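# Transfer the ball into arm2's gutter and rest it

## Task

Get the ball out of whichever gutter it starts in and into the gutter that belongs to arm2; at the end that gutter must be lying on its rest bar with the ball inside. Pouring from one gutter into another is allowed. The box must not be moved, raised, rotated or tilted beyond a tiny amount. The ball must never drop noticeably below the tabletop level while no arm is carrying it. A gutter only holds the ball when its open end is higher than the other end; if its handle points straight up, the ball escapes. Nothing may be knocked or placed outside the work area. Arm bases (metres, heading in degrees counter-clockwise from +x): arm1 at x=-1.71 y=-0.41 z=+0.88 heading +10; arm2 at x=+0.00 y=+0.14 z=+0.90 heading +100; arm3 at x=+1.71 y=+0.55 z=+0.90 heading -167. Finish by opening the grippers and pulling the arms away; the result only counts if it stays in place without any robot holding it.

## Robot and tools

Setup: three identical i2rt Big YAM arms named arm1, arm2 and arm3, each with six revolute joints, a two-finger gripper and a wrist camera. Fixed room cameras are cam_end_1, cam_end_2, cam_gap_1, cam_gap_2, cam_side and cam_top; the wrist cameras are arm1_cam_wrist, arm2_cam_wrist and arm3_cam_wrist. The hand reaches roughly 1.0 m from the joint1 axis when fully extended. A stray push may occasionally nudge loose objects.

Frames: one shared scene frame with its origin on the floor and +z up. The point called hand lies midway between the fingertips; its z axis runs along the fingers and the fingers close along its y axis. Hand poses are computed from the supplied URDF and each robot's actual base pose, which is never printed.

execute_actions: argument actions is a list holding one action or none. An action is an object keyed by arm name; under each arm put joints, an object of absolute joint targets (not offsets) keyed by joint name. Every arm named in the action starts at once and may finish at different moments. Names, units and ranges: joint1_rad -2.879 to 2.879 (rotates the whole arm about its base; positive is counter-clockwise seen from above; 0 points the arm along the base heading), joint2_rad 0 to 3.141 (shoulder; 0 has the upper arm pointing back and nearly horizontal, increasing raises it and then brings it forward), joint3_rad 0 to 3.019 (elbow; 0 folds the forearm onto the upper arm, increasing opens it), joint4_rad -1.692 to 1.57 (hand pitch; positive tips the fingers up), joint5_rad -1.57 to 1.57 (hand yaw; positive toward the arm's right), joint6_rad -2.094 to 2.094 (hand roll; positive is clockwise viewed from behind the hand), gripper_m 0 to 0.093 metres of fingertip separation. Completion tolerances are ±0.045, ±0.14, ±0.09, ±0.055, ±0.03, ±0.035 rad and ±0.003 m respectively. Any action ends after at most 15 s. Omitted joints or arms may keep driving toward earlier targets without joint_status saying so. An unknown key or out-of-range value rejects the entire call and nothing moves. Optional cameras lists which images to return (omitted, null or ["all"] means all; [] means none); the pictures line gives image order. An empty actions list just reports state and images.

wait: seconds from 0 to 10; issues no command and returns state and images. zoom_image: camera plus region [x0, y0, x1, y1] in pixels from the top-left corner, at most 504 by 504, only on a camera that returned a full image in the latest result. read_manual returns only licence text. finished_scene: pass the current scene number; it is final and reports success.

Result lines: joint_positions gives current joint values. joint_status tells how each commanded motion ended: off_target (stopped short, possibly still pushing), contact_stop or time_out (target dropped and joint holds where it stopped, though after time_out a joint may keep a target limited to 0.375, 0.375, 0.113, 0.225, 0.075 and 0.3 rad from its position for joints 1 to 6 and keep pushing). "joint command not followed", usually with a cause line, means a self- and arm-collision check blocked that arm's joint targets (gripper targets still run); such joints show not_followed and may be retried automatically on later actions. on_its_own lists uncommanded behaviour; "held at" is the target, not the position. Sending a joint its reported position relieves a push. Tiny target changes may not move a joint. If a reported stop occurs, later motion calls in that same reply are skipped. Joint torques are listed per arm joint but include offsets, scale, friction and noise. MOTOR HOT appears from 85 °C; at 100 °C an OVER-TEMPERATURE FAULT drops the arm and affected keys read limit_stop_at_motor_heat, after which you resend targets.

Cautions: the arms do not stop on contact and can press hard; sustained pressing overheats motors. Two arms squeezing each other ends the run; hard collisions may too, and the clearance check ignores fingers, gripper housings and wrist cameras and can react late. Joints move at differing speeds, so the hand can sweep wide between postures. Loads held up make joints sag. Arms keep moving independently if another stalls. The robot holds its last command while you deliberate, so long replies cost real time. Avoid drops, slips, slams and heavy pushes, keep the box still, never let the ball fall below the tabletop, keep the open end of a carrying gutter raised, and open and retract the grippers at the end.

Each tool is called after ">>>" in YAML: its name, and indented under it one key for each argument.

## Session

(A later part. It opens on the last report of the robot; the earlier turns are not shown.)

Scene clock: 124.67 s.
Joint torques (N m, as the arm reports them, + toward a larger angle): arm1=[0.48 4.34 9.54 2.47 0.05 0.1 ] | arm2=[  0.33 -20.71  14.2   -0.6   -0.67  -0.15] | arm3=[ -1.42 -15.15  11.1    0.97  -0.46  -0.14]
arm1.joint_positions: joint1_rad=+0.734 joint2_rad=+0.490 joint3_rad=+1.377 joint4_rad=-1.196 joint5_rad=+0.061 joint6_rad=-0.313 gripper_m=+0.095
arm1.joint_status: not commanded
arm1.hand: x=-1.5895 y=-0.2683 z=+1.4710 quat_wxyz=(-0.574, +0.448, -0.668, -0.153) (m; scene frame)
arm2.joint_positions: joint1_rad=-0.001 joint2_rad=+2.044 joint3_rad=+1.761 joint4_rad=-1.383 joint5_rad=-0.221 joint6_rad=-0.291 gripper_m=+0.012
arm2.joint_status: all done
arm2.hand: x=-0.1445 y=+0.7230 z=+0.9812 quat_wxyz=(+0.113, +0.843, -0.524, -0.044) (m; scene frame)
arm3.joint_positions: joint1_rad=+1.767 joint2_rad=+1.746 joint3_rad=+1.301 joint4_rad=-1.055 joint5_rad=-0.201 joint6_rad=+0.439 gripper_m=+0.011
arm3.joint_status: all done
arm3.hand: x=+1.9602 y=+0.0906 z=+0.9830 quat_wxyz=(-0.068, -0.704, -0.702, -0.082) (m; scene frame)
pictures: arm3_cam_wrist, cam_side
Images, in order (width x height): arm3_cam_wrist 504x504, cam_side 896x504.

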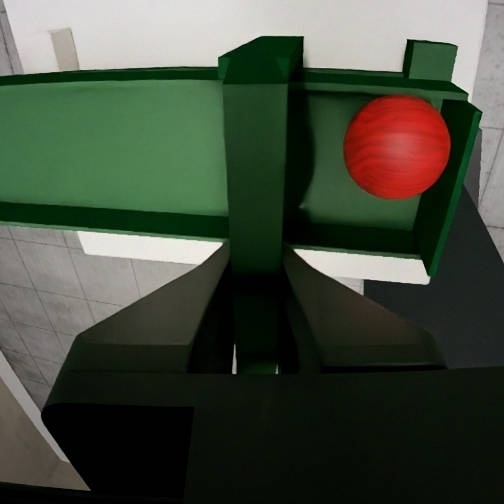

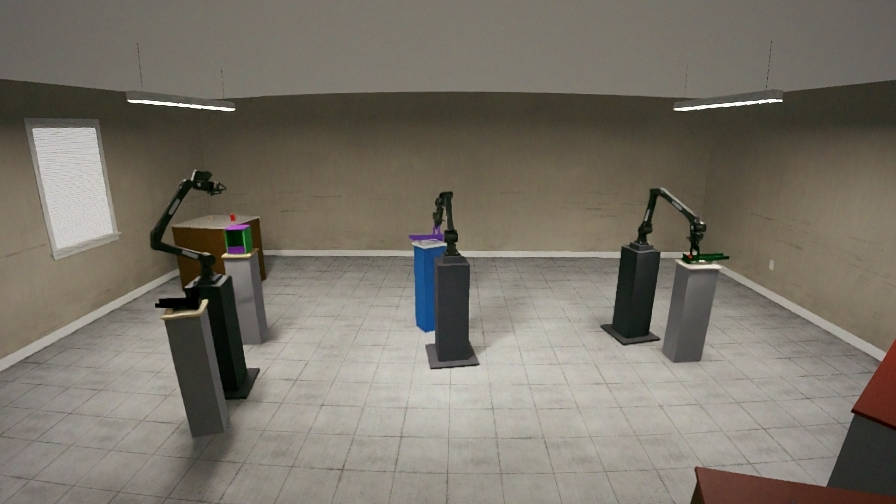

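>>> execute_actions:
  actions:
    - {"arm3":{"joints":{"joint2_rad":1.606,"joint3_rad":1.49,"joint4_rad":-1.286,"joint5_rad":-0.23}},"arm2":{"joints":{"joint2_rad":1.845,"joint3_rad":1.9,"joint4_rad":-1.61}}}
  cameras: ["arm3_cam_wrist","cam_side"]

>>> execute_actions:
  actions:
    - {"arm3":{"joints":{"joint5_rad":-0.36}},"arm2":{"joints":{"joint1_rad":-1.51,"joint4_rad":-1.35,"joint5_rad":0,"joint6_rad":1.571}}}
  cameras: ["arm3_cam_wrist","cam_side","cam_top"]

Scene clock: 145.30 s.
Joint torques (N m, as the arm reports them, + toward a larger angle): arm1=[0.48 4.32 9.54 2.48 0.04 0.1 ] | arm2=[  0.24 -18.65  12.61  -0.4   -0.65  -0.17] | arm3=[ -1.07 -12.14  15.4    0.39  -0.44  -0.15]
arm1.joint_positions: joint1_rad=+0.734 joint2_rad=+0.490 joint3_rad=+1.377 joint4_rad=-1.196 joint5_rad=+0.061 joint6_rad=-0.313 gripper_m=+0.095
arm1.joint_status: not commanded
arm1.hand: x=-1.5895 y=-0.2683 z=+1.4710 quat_wxyz=(-0.574, +0.448, -0.668, -0.153) (m; scene frame)
arm2.joint_positions: joint1_rad=-0.001 joint2_rad=+1.842 joint3_rad=+1.856 joint4_rad=-1.600 joint5_rad=-0.223 joint6_rad=-0.293 gripper_m=+0.012
arm2.joint_status: all done
arm2.hand: x=-0.1400 y=+0.6939 z=+1.1337 quat_wxyz=(+0.084, +0.847, -0.520, -0.071) (m; scene frame)
arm3.joint_positions: joint1_rad=+1.767 joint2_rad=+1.612 joint3_rad=+1.449 joint4_rad=-1.280 joint5_rad=-0.222 joint6_rad=+0.437 gripper_m=+0.011
arm3.joint_status: all done
arm3.hand: x=+1.9619 y=+0.0953 z=+1.1022 quat_wxyz=(-0.098, -0.700, -0.703, -0.082) (m; scene frame)
pictures: arm3_cam_wrist, cam_side
Images, in order (width x height): arm3_cam_wrist 504x504, cam_side 896x504.

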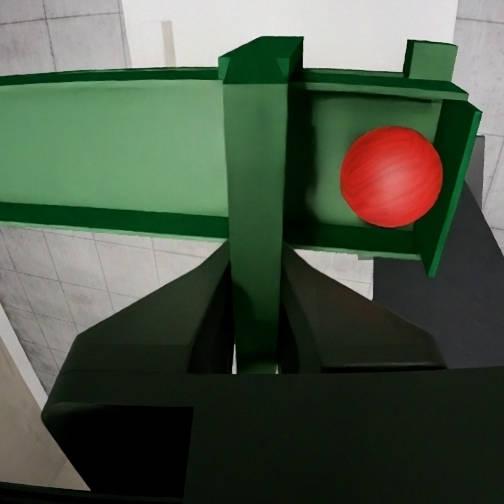

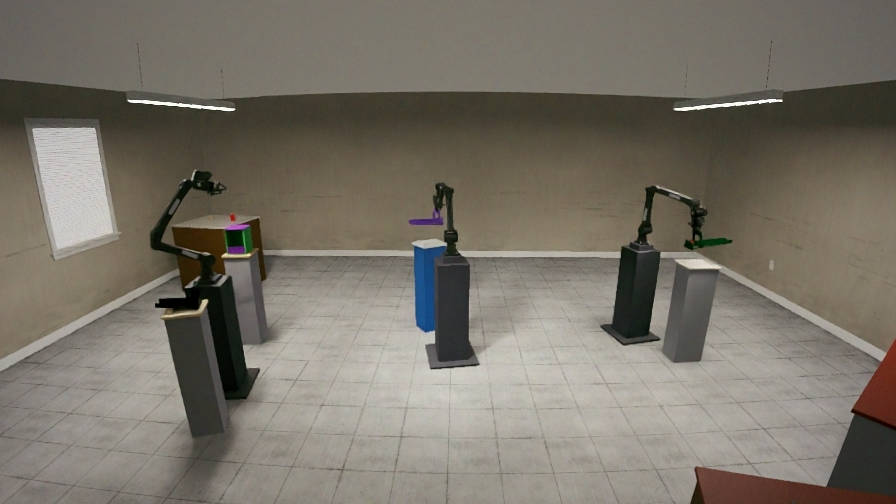

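Scene clock: 147.60 s.
Joint torques (N m, as the arm reports them, + toward a larger angle): arm1=[0.47 4.32 9.53 2.48 0.05 0.1 ] | arm2=[  1.25 -20.83  12.92   0.45  -0.14  -0.03] | arm3=[ -1.07 -12.18  15.27   0.33  -0.62  -0.16]
arm1.joint_positions: joint1_rad=+0.734 joint2_rad=+0.490 joint3_rad=+1.377 joint4_rad=-1.196 joint5_rad=+0.061 joint6_rad=-0.313 gripper_m=+0.095
arm1.joint_status: not commanded
arm1.hand: x=-1.5895 y=-0.2683 z=+1.4710 quat_wxyz=(-0.574, +0.448, -0.668, -0.153) (m; scene frame)
arm2.joint_positions: joint1_rad=-1.518 joint2_rad=+1.861 joint3_rad=+1.856 joint4_rad=-1.349 joint5_rad=+0.002 joint6_rad=+1.564 gripper_m=+0.012
arm2.joint_status: all done
arm2.hand: x=+0.6118 y=+0.2878 z=+1.1352 quat_wxyz=(-0.075, -0.613, -0.782, -0.080) (m; scene frame)
arm3.joint_positions: joint1_rad=+1.767 joint2_rad=+1.612 joint3_rad=+1.449 joint4_rad=-1.280 joint5_rad=-0.349 joint6_rad=+0.437 gripper_m=+0.011
arm3.joint_status: all done
arm3.hand: x=+1.9806 y=+0.1047 z=+1.1083 quat_wxyz=(-0.119, -0.690, -0.700, -0.141) (m; scene frame)
pictures: arm3_cam_wrist, cam_side, cam_top
Images, in order (width x height): arm3_cam_wrist 504x504, cam_side 896x504, cam_top 896x504.

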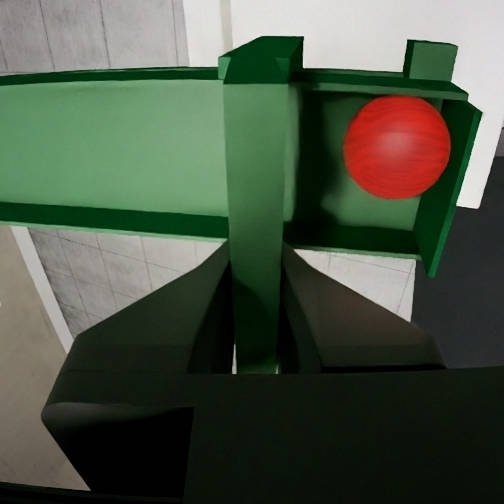

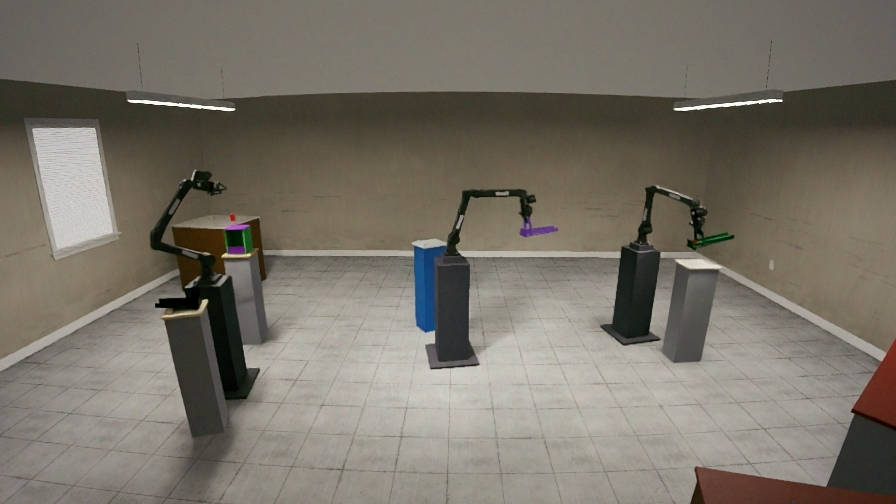

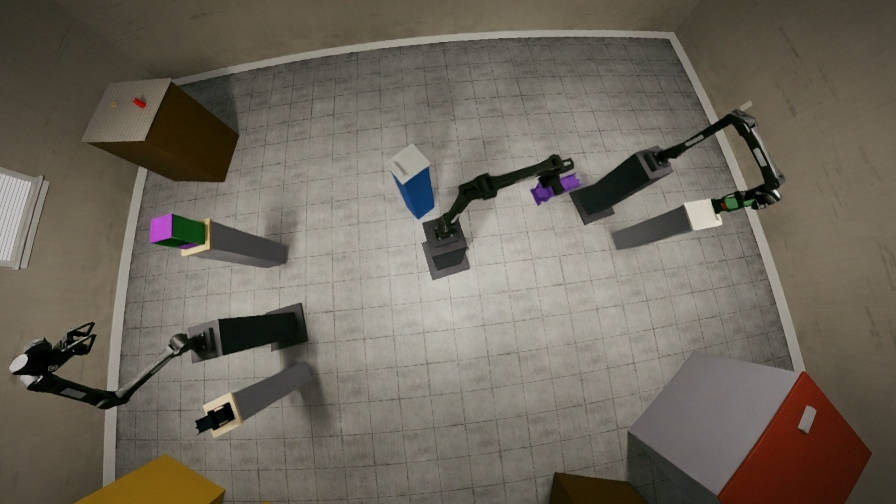

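>>> execute_actions:
  actions:
    - {"arm3":{"joints":{"joint1_rad":0.9}},"arm2":{"joints":{"joint2_rad":1.47,"joint3_rad":1.29,"joint4_rad":-1.06}}}
  cameras: ["arm3_cam_wrist"]

>>> execute_actions:
  actions:
    - {"arm3":{"joints":{"joint1_rad":0.0,"joint4_rad":-1.2,"joint5_rad":-0.3,"joint6_rad":0.8}}}
  cameras: ["arm3_cam_wrist","cam_side","cam_top"]

Scene clock: 159.47 s.
Joint torques (N m, as the arm reports them, + toward a larger angle): arm1=[0.45 4.33 9.53 2.47 0.05 0.1 ] | arm2=[  1.3  -13.94  10.25   1.44  -0.12  -0.04] | arm3=[  0.32 -12.21  15.26   0.31  -0.58  -0.14]
arm1.joint_positions: joint1_rad=+0.734 joint2_rad=+0.490 joint3_rad=+1.377 joint4_rad=-1.196 joint5_rad=+0.061 joint6_rad=-0.313 gripper_m=+0.095
arm1.joint_status: not commanded
arm1.hand: x=-1.5895 y=-0.2683 z=+1.4710 quat_wxyz=(-0.574, +0.448, -0.668, -0.153) (m; scene frame)
arm2.joint_positions: joint1_rad=-1.518 joint2_rad=+1.481 joint3_rad=+1.278 joint4_rad=-1.081 joint5_rad=+0.002 joint6_rad=+1.565 gripper_m=+0.012
arm2.joint_status: all done
arm2.hand: x=+0.4846 y=+0.2571 z=+1.1038 quat_wxyz=(-0.097, -0.610, -0.779, -0.107) (m; scene frame)
arm3.joint_positions: joint1_rad=+0.890 joint2_rad=+1.612 joint3_rad=+1.449 joint4_rad=-1.280 joint5_rad=-0.350 joint6_rad=+0.435 gripper_m=+0.011
arm3.joint_status: all done
arm3.hand: x=+1.5452 y=+0.0596 z=+1.1082 quat_wxyz=(-0.168, -0.922, -0.341, -0.077) (m; scene frame)
pictures: arm3_cam_wrist
Images, in order (width x height): arm3_cam_wrist 504x504.

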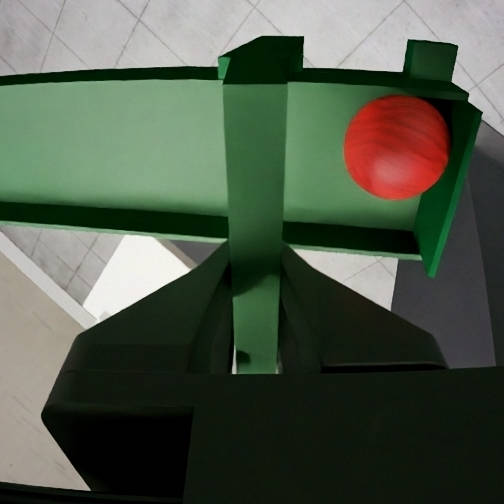

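Scene clock: 160.93 s.
Joint torques (N m, as the arm reports them, + toward a larger angle): arm1=[0.47 4.32 9.54 2.47 0.05 0.1 ] | arm2=[  1.15 -14.15  10.33   1.45  -0.15  -0.07] | arm3=[  0.38 -12.37  15.38   0.93  -0.51  -0.02]
arm1.joint_positions: joint1_rad=+0.734 joint2_rad=+0.490 joint3_rad=+1.377 joint4_rad=-1.196 joint5_rad=+0.061 joint6_rad=-0.313 gripper_m=+0.095
arm1.joint_status: not commanded
arm1.hand: x=-1.5895 y=-0.2683 z=+1.4710 quat_wxyz=(-0.574, +0.448, -0.668, -0.153) (m; scene frame)
arm2.joint_positions: joint1_rad=-1.518 joint2_rad=+1.481 joint3_rad=+1.278 joint4_rad=-1.081 joint5_rad=+0.002 joint6_rad=+1.565 gripper_m=+0.012
arm2.joint_status: not commanded
arm2.hand: x=+0.4846 y=+0.2571 z=+1.1038 quat_wxyz=(-0.097, -0.610, -0.779, -0.107) (m; scene frame)
arm3.joint_positions: joint1_rad=-0.010 joint2_rad=+1.613 joint3_rad=+1.449 joint4_rad=-1.208 joint5_rad=-0.291 joint6_rad=+0.793 gripper_m=+0.011
arm3.joint_status: all done
arm3.hand: x=+1.2089 y=+0.3825 z=+1.1074 quat_wxyz=(-0.174, -0.949, +0.264, +0.016) (m; scene frame)
pictures: arm3_cam_wrist, cam_side, cam_top
Images, in order (width x height): arm3_cam_wrist 504x504, cam_side 896x504, cam_top 896x504.

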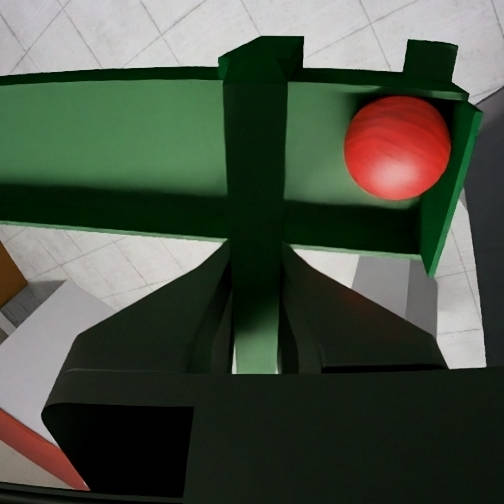

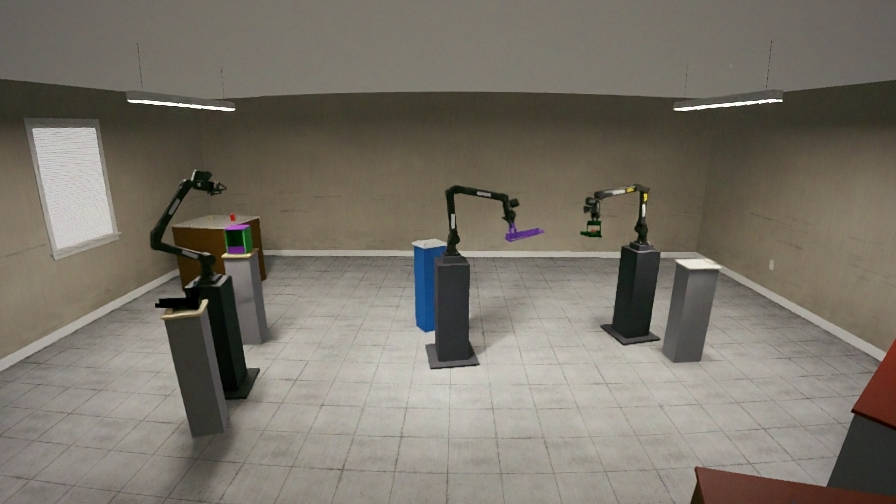

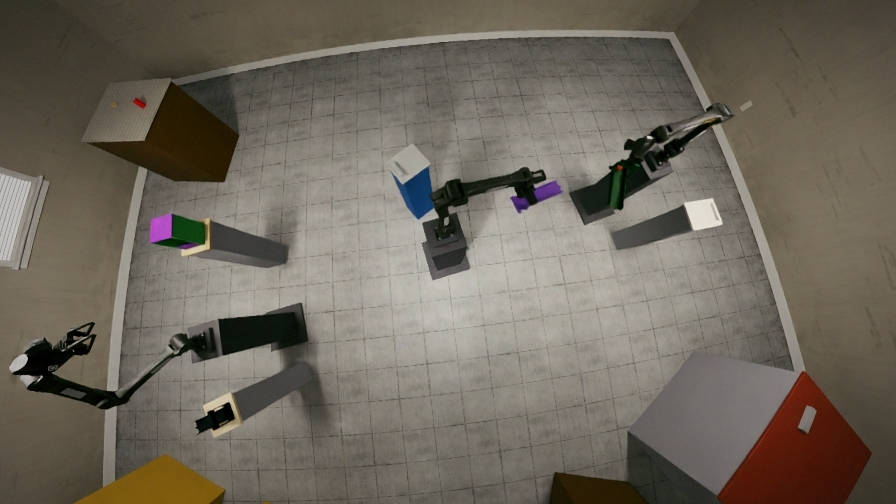

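>>> execute_actions:
  actions:
    - {"arm3":{"joints":{"joint4_rad":-1.02,"joint5_rad":-0.17,"joint6_rad":1.15}}}
  cameras: ["arm3_cam_wrist"]

>>> execute_actions:
  actions:
    - {"arm3":{"joints":{"joint1_rad":0.015,"joint5_rad":0.0,"joint6_rad":1.575}}}
  cameras: ["arm3_cam_wrist","cam_side","cam_top"]

>>> zoom_image:
  camera: "cam_side"
  region: [440, 170, 660, 270]

Scene clock: 168.50 s.
Joint torques (N m, as the arm reports them, + toward a larger angle): arm1=[0.43 4.32 9.53 2.47 0.05 0.1 ] | arm2=[  1.33 -14.15  10.3    1.47  -0.11  -0.05] | arm3=[  0.1  -12.6   15.64   1.69  -0.06   0.02]
arm1.joint_positions: joint1_rad=+0.734 joint2_rad=+0.490 joint3_rad=+1.377 joint4_rad=-1.196 joint5_rad=+0.061 joint6_rad=-0.313 gripper_m=+0.095
arm1.joint_status: not commanded
arm1.hand: x=-1.5895 y=-0.2683 z=+1.4710 quat_wxyz=(-0.574, +0.448, -0.668, -0.153) (m; scene frame)
arm2.joint_positions: joint1_rad=-1.518 joint2_rad=+1.481 joint3_rad=+1.278 joint4_rad=-1.081 joint5_rad=+0.002 joint6_rad=+1.565 gripper_m=+0.012
arm2.joint_status: not commanded
arm2.hand: x=+0.4846 y=+0.2571 z=+1.1038 quat_wxyz=(-0.097, -0.610, -0.779, -0.107) (m; scene frame)
arm3.joint_positions: joint1_rad=-0.009 joint2_rad=+1.613 joint3_rad=+1.449 joint4_rad=-1.043 joint5_rad=-0.172 joint6_rad=+1.142 gripper_m=+0.011
arm3.joint_status: all done
arm3.hand: x=+1.1663 y=+0.3925 z=+1.1139 quat_wxyz=(-0.179, -0.885, +0.421, +0.087) (m; scene frame)
pictures: arm3_cam_wrist
Images, in order (width x height): arm3_cam_wrist 504x504.

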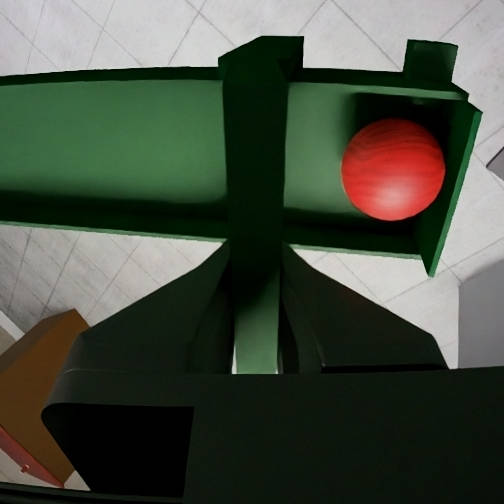

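Scene clock: 169.93 s.
Joint torques (N m, as the arm reports them, + toward a larger angle): arm1=[0.5  4.35 9.54 2.48 0.05 0.1 ] | arm2=[  1.3  -14.33  10.18   1.52  -0.13  -0.06] | arm3=[ -0.03 -12.55  15.62   1.6    0.12   0.01]
arm1.joint_positions: joint1_rad=+0.734 joint2_rad=+0.490 joint3_rad=+1.377 joint4_rad=-1.196 joint5_rad=+0.061 joint6_rad=-0.313 gripper_m=+0.095
arm1.joint_status: not commanded
arm1.hand: x=-1.5895 y=-0.2683 z=+1.4710 quat_wxyz=(-0.574, +0.448, -0.668, -0.153) (m; scene frame)
arm2.joint_positions: joint1_rad=-1.518 joint2_rad=+1.481 joint3_rad=+1.278 joint4_rad=-1.081 joint5_rad=+0.002 joint6_rad=+1.565 gripper_m=+0.012
arm2.joint_status: not commanded
arm2.hand: x=+0.4846 y=+0.2571 z=+1.1038 quat_wxyz=(-0.097, -0.610, -0.779, -0.107) (m; scene frame)
arm3.joint_positions: joint1_rad=+0.008 joint2_rad=+1.613 joint3_rad=+1.449 joint4_rad=-1.043 joint5_rad=-0.004 joint6_rad=+1.567 gripper_m=+0.011
arm3.joint_status: all done
arm3.hand: x=+1.1612 y=+0.4108 z=+1.1116 quat_wxyz=(-0.144, -0.775, +0.605, +0.110) (m; scene frame)
pictures: arm3_cam_wrist, cam_side, cam_top
Images, in order (width x height): arm3_cam_wrist 504x504, cam_side 896x504, cam_top 896x504.

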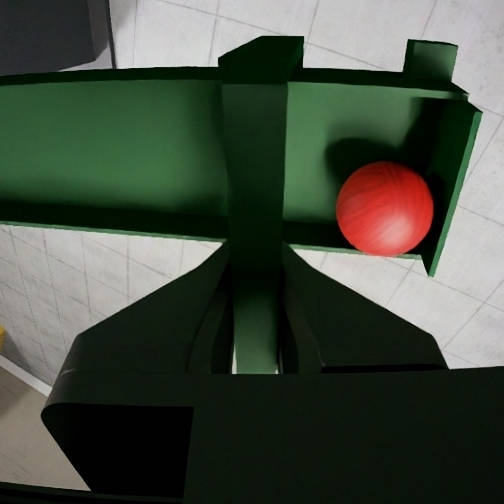

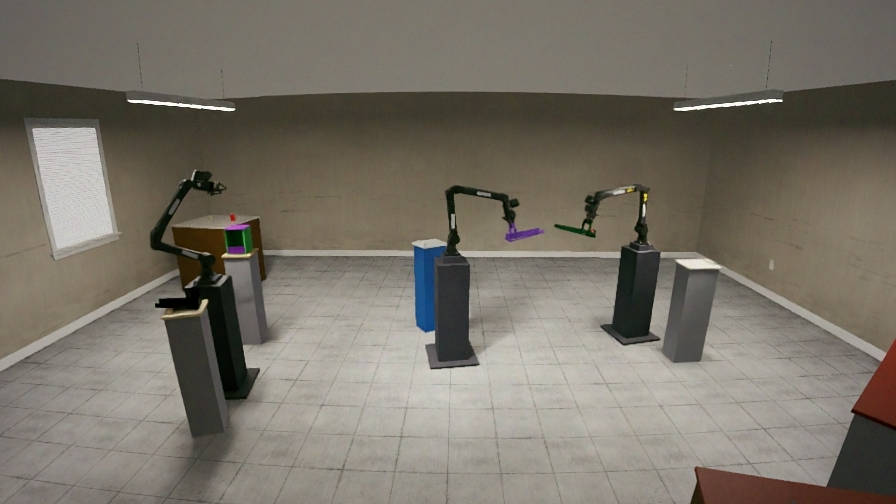

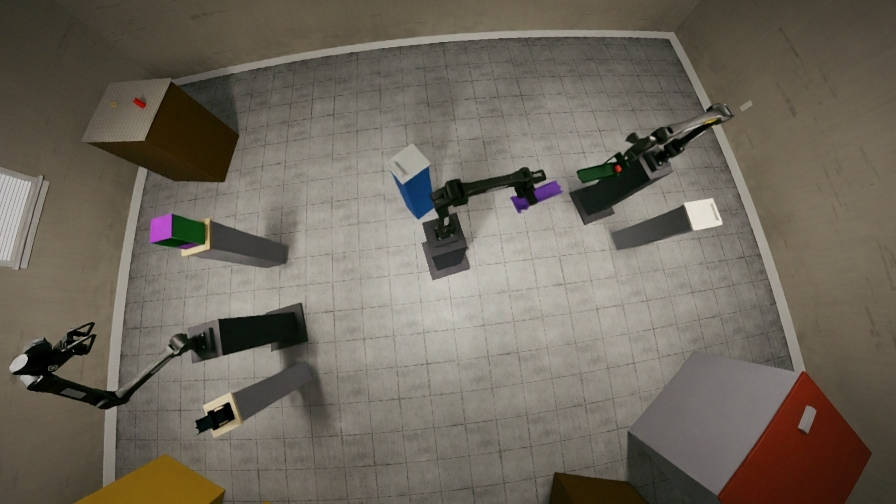

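Region (440, 170, 660, 270) of cam_side's 896x504 image, scaled by 2.291, with more detail than that image has; it fills the top 229 rows of this view, and the rest is white.

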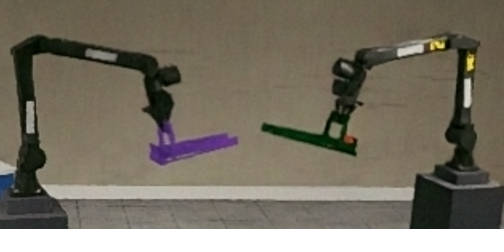

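>>> execute_actions:
  actions:
    - {"arm3":{"joints":{"joint2_rad":1.54}}}
  cameras: []

>>> execute_actions:
  actions:
    - {"arm2":{"joints":{"joint1_rad":-1.51,"joint2_rad":1.89,"joint3_rad":1.59,"joint4_rad":-0.95}}}
  cameras: ["arm3_cam_wrist","cam_side","cam_top"]

>>> zoom_image:
  camera: "cam_side"
  region: [440, 170, 660, 270]

>>> zoom_image:
  camera: "cam_top"
  region: [500, 130, 680, 230]

Scene clock: 187.57 s.
Joint torques (N m, as the arm reports them, + toward a larger angle): arm1=[0.45 4.33 9.54 2.47 0.05 0.1 ] | arm2=[  1.24 -14.24  10.1    1.52  -0.13  -0.05] | arm3=[  0.02 -14.29  15.73   1.62   0.12   0.01]
arm1.joint_positions: joint1_rad=+0.734 joint2_rad=+0.490 joint3_rad=+1.377 joint4_rad=-1.196 joint5_rad=+0.061 joint6_rad=-0.313 gripper_m=+0.095
arm1.joint_status: not commanded
arm1.hand: x=-1.5895 y=-0.2683 z=+1.4710 quat_wxyz=(-0.574, +0.448, -0.668, -0.153) (m; scene frame)
arm2.joint_positions: joint1_rad=-1.518 joint2_rad=+1.481 joint3_rad=+1.278 joint4_rad=-1.081 joint5_rad=+0.002 joint6_rad=+1.565 gripper_m=+0.012
arm2.joint_status: not commanded
arm2.hand: x=+0.4846 y=+0.2571 z=+1.1038 quat_wxyz=(-0.097, -0.610, -0.779, -0.107) (m; scene frame)
arm3.joint_positions: joint1_rad=+0.008 joint2_rad=+1.580 joint3_rad=+1.449 joint4_rad=-1.043 joint5_rad=-0.004 joint6_rad=+1.567 gripper_m=+0.011
arm3.joint_status: all done
arm3.hand: x=+1.1642 y=+0.4116 z=+1.1295 quat_wxyz=(-0.156, -0.772, +0.604, +0.120) (m; scene frame)
pictures: none
No camera images: the call's "cameras" was empty. Leave "cameras" out to get every camera's image.

Scene clock: 188.83 s.
Joint torques (N m, as the arm reports them, + toward a larger angle): arm1=[0.46 4.31 9.53 2.47 0.05 0.1 ] | arm2=[  1.26 -21.6   14.     0.83  -0.14  -0.05] | arm3=[ -0.17 -14.36  15.74   1.7    0.12   0.01]
arm1.joint_positions: joint1_rad=+0.734 joint2_rad=+0.490 joint3_rad=+1.377 joint4_rad=-1.196 joint5_rad=+0.061 joint6_rad=-0.313 gripper_m=+0.095
arm1.joint_status: not commanded
arm1.hand: x=-1.5895 y=-0.2683 z=+1.4710 quat_wxyz=(-0.574, +0.448, -0.668, -0.153) (m; scene frame)
arm2.joint_positions: joint1_rad=-1.518 joint2_rad=+1.917 joint3_rad=+1.526 joint4_rad=-0.958 joint5_rad=+0.002 joint6_rad=+1.566 gripper_m=+0.012
arm2.joint_status: all done
arm2.hand: x=+0.6042 y=+0.2836 z=+0.9818 quat_wxyz=(-0.077, -0.613, -0.782, -0.083) (m; scene frame)
arm3.joint_positions: joint1_rad=+0.008 joint2_rad=+1.580 joint3_rad=+1.449 joint4_rad=-1.043 joint5_rad=-0.004 joint6_rad=+1.567 gripper_m=+0.011
arm3.joint_status: not commanded
arm3.hand: x=+1.1642 y=+0.4116 z=+1.1295 quat_wxyz=(-0.156, -0.772, +0.604, +0.120) (m; scene frame)
pictures: arm3_cam_wrist, cam_side, cam_top
Images, in order (width x height): arm3_cam_wrist 504x504, cam_side 896x504, cam_top 896x504.

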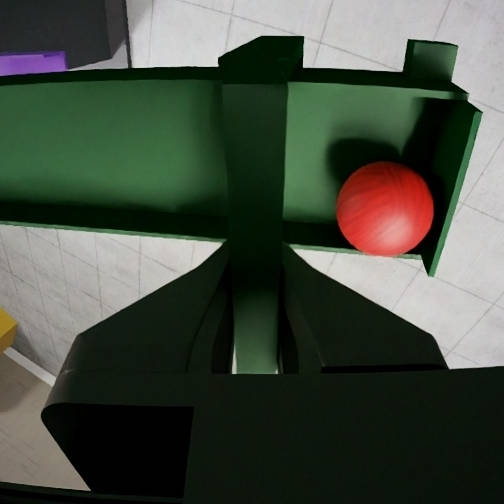

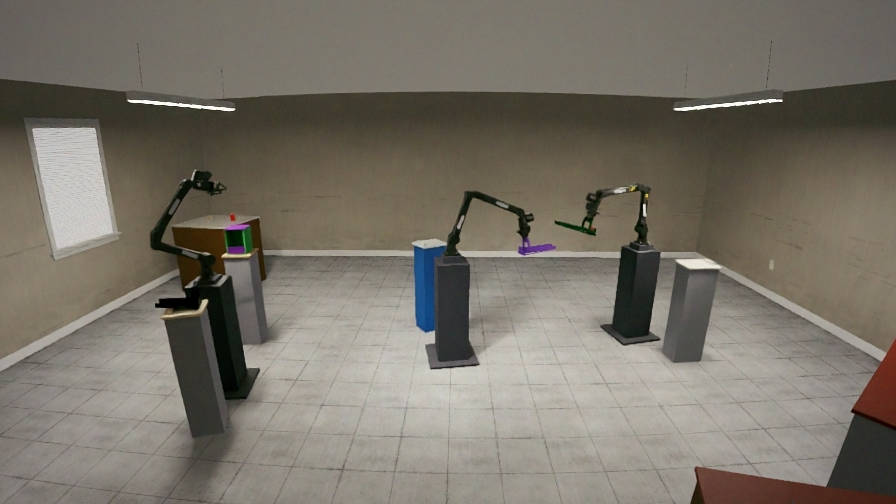

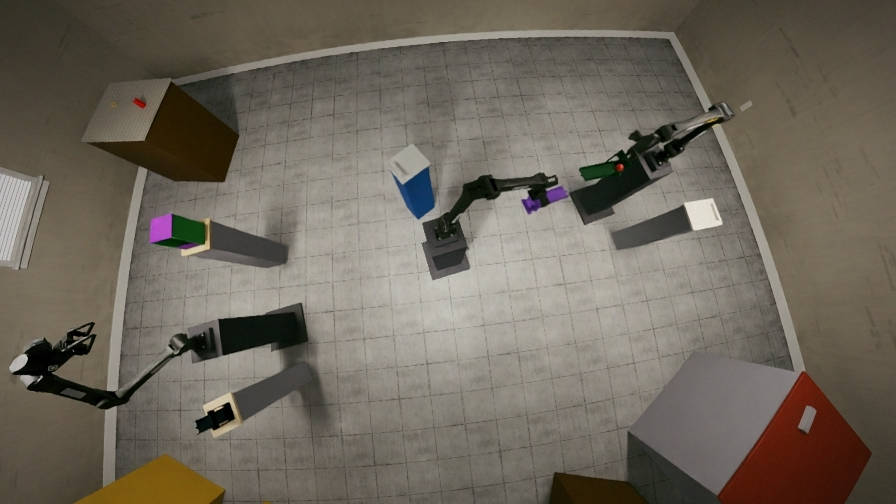

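Region (440, 170, 660, 270) of cam_side's 896x504 image, scaled by 2.291, with more detail than that image has; it fills the top 229 rows of this view, and the rest is white.

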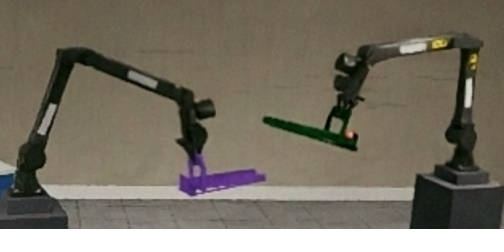

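Region (500, 130, 680, 230) of cam_top's 896x504 image, scaled by 2.800, with more detail than that image has.

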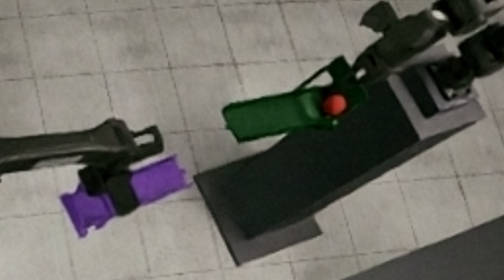

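>>> execute_actions:
  actions:
    - {"arm2":{"joints":{"joint1_rad":-1.498,"joint4_rad":-0.86}},"arm3":{"joints":{"joint2_rad":1.875,"joint3_rad":1.99,"joint4_rad":-1.33}}}
  cameras: ["arm3_cam_wrist","cam_side","cam_top","arm2_cam_wrist"]

>>> zoom_image:
  camera: "cam_side"
  region: [440, 170, 660, 270]

>>> zoom_image:
  camera: "cam_top"
  region: [500, 130, 680, 230]

Scene clock: 199.27 s.
Joint torques (N m, as the arm reports them, + toward a larger angle): arm1=[0.5  4.3  9.53 2.47 0.05 0.1 ] | arm2=[  1.03 -22.01  14.08   1.43  -0.11  -0.08] | arm3=[  0.03 -17.97  17.25   0.51   0.13   0.02]
arm1.joint_positions: joint1_rad=+0.734 joint2_rad=+0.490 joint3_rad=+1.377 joint4_rad=-1.196 joint5_rad=+0.061 joint6_rad=-0.313 gripper_m=+0.095
arm1.joint_status: not commanded
arm1.hand: x=-1.5895 y=-0.2683 z=+1.4710 quat_wxyz=(-0.574, +0.448, -0.668, -0.153) (m; scene frame)
arm2.joint_positions: joint1_rad=-1.505 joint2_rad=+1.917 joint3_rad=+1.526 joint4_rad=-0.881 joint5_rad=+0.002 joint6_rad=+1.566 gripper_m=+0.012
arm2.joint_status: all done
arm2.hand: x=+0.6199 y=+0.2962 z=+0.9866 quat_wxyz=(-0.100, -0.605, -0.782, -0.113) (m; scene frame)
arm3.joint_positions: joint1_rad=+0.008 joint2_rad=+1.913 joint3_rad=+1.932 joint4_rad=-1.326 joint5_rad=-0.004 joint6_rad=+1.568 gripper_m=+0.011
arm3.joint_status: all done
arm3.hand: x=+1.0749 y=+0.3897 z=+1.1316 quat_wxyz=(-0.105, -0.781, +0.611, +0.079) (m; scene frame)
pictures: arm2_cam_wrist, arm3_cam_wrist, cam_side, cam_top
Images, in order (width x height): arm2_cam_wrist 504x504, arm3_cam_wrist 504x504, cam_side 896x504, cam_top 896x504.

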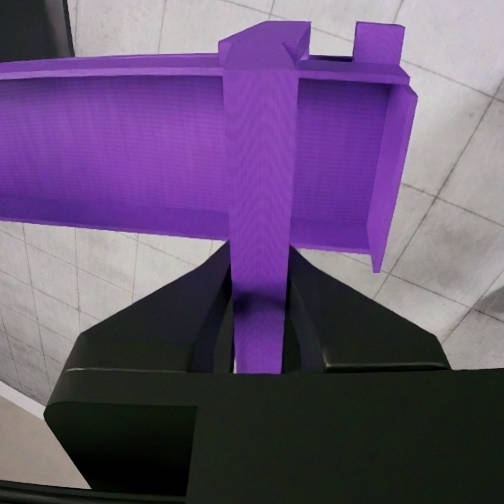

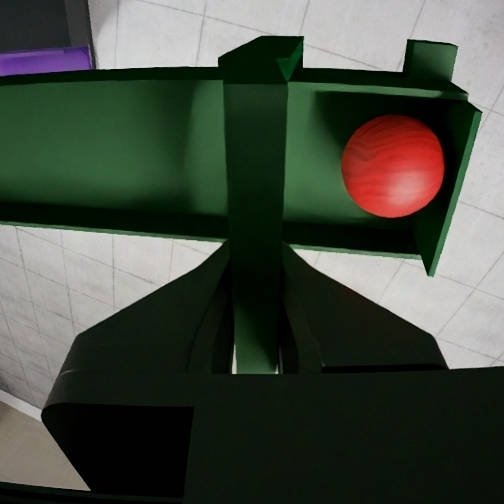

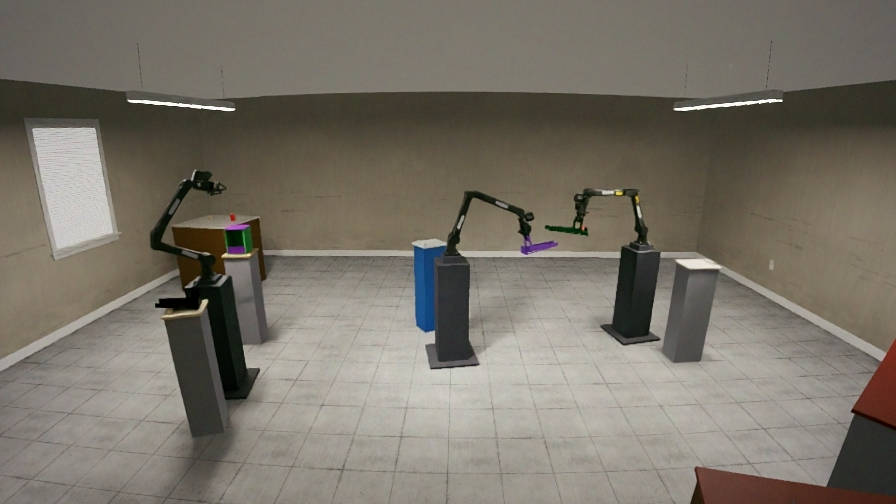

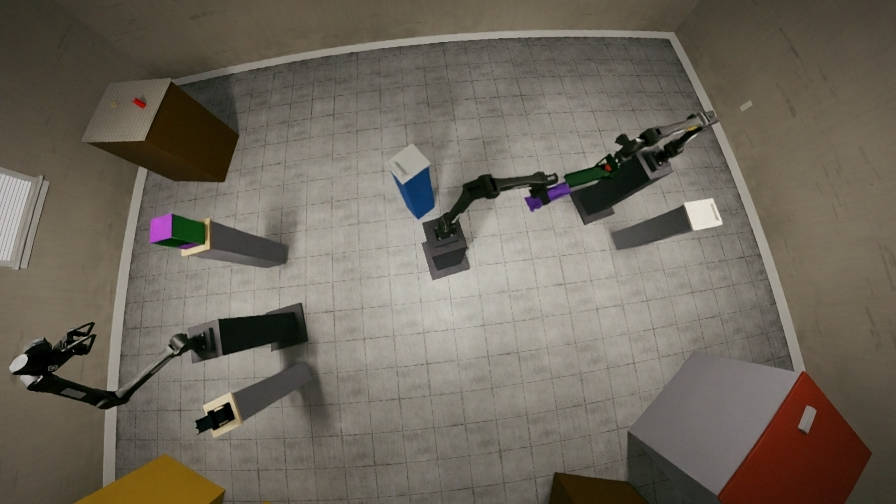

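Region (440, 170, 660, 270) of cam_side's 896x504 image, scaled by 2.291, with more detail than that image has; it fills the top 229 rows of this view, and the rest is white.

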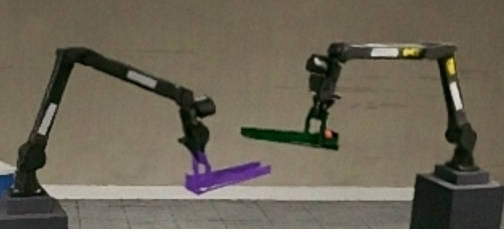

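Region (500, 130, 680, 230) of cam_top's 896x504 image, scaled by 2.800, with more detail than that image has.

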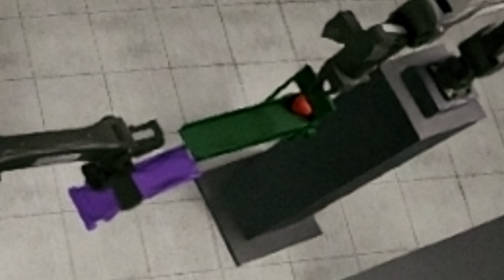

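>>> execute_actions:
  actions:
    - {"arm3":{"joints":{"joint4_rad":-1.42}}}
  cameras: ["arm3_cam_wrist","cam_side","cam_end_2","cam_gap_2"]

>>> zoom_image:
  camera: "cam_side"
  region: [490, 180, 620, 270]

>>> zoom_image:
  camera: "cam_end_2"
  region: [380, 100, 540, 260]

Scene clock: 208.30 s.
Joint torques (N m, as the arm reports them, + toward a larger angle): arm1=[0.43 4.3  9.54 2.48 0.05 0.1 ] | arm2=[  0.71 -22.09  14.16   1.48  -0.13  -0.06] | arm3=[ -0.01 -18.17  17.12   0.36   0.13   0.03]
arm1.joint_positions: joint1_rad=+0.734 joint2_rad=+0.490 joint3_rad=+1.377 joint4_rad=-1.196 joint5_rad=+0.061 joint6_rad=-0.313 gripper_m=+0.095
arm1.joint_status: not commanded
arm1.hand: x=-1.5895 y=-0.2683 z=+1.4710 quat_wxyz=(-0.574, +0.448, -0.668, -0.153) (m; scene frame)
arm2.joint_positions: joint1_rad=-1.505 joint2_rad=+1.917 joint3_rad=+1.526 joint4_rad=-0.881 joint5_rad=+0.002 joint6_rad=+1.566 gripper_m=+0.012
arm2.joint_status: not commanded
arm2.hand: x=+0.6199 y=+0.2962 z=+0.9866 quat_wxyz=(-0.100, -0.605, -0.782, -0.113) (m; scene frame)
arm3.joint_positions: joint1_rad=+0.008 joint2_rad=+1.913 joint3_rad=+1.932 joint4_rad=-1.415 joint5_rad=-0.004 joint6_rad=+1.568 gripper_m=+0.011
arm3.joint_status: all done
arm3.hand: x=+1.0956 y=+0.3948 z=+1.1269 quat_wxyz=(-0.070, -0.785, +0.614, +0.052) (m; scene frame)
pictures: arm3_cam_wrist, cam_end_2, cam_gap_2, cam_side
Images, in order (width x height): arm3_cam_wrist 504x504, cam_end_2 896x504, cam_gap_2 896x504, cam_side 896x504.

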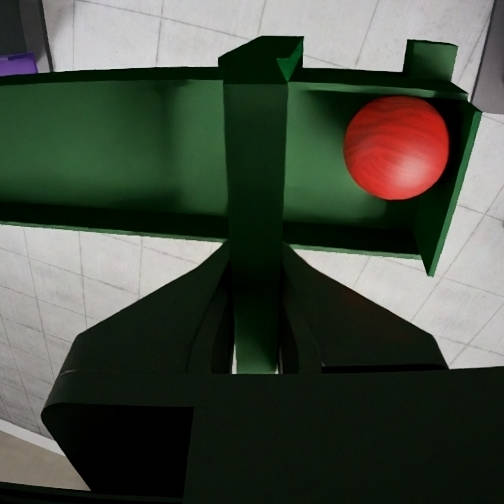

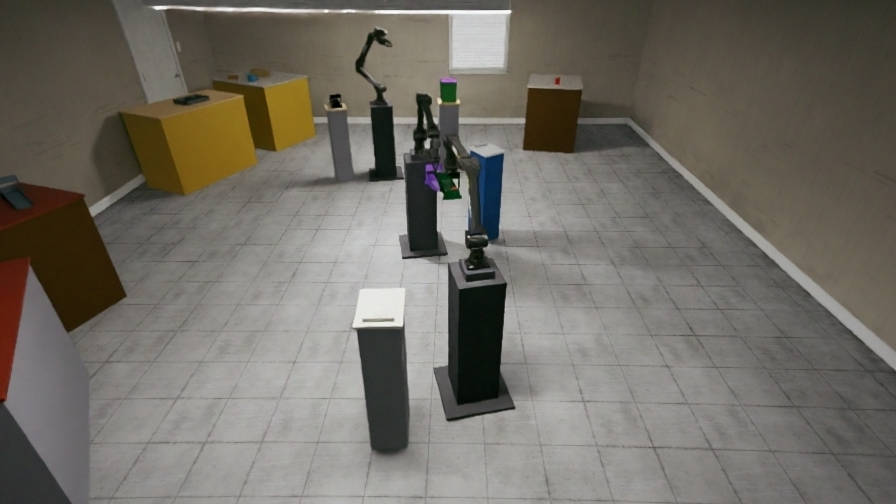

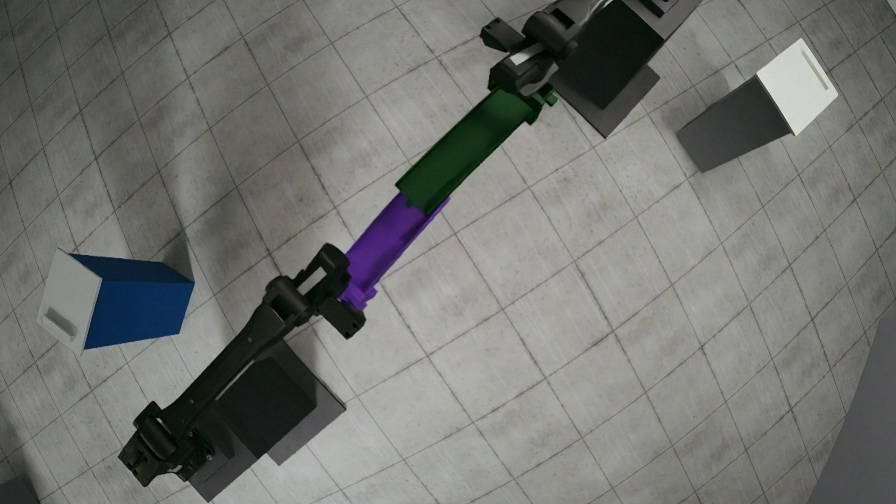

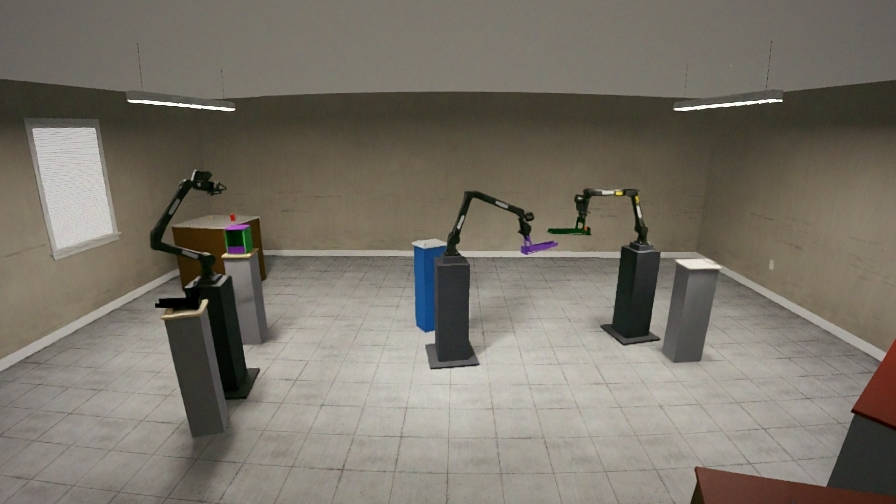

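Region (490, 180, 620, 270) of cam_side's 896x504 image, scaled by 3.877, with more detail than that image has; it fills the top 349 rows of this view, and the rest is white.

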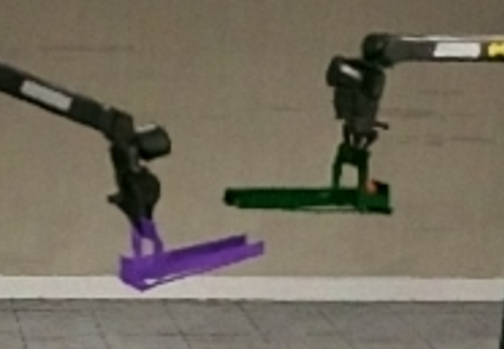

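Region (380, 100, 540, 260) of cam_end_2's 896x504 image, scaled by 3.150, with more detail than that image has.

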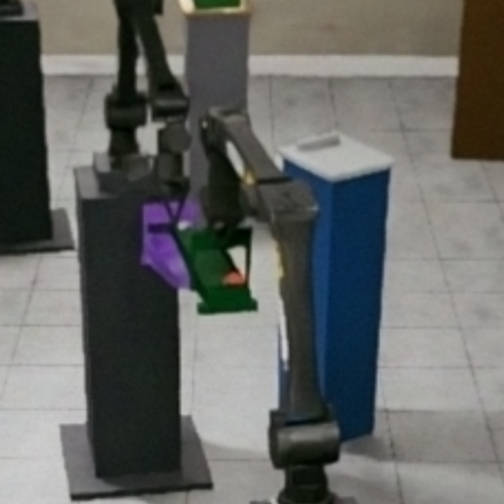

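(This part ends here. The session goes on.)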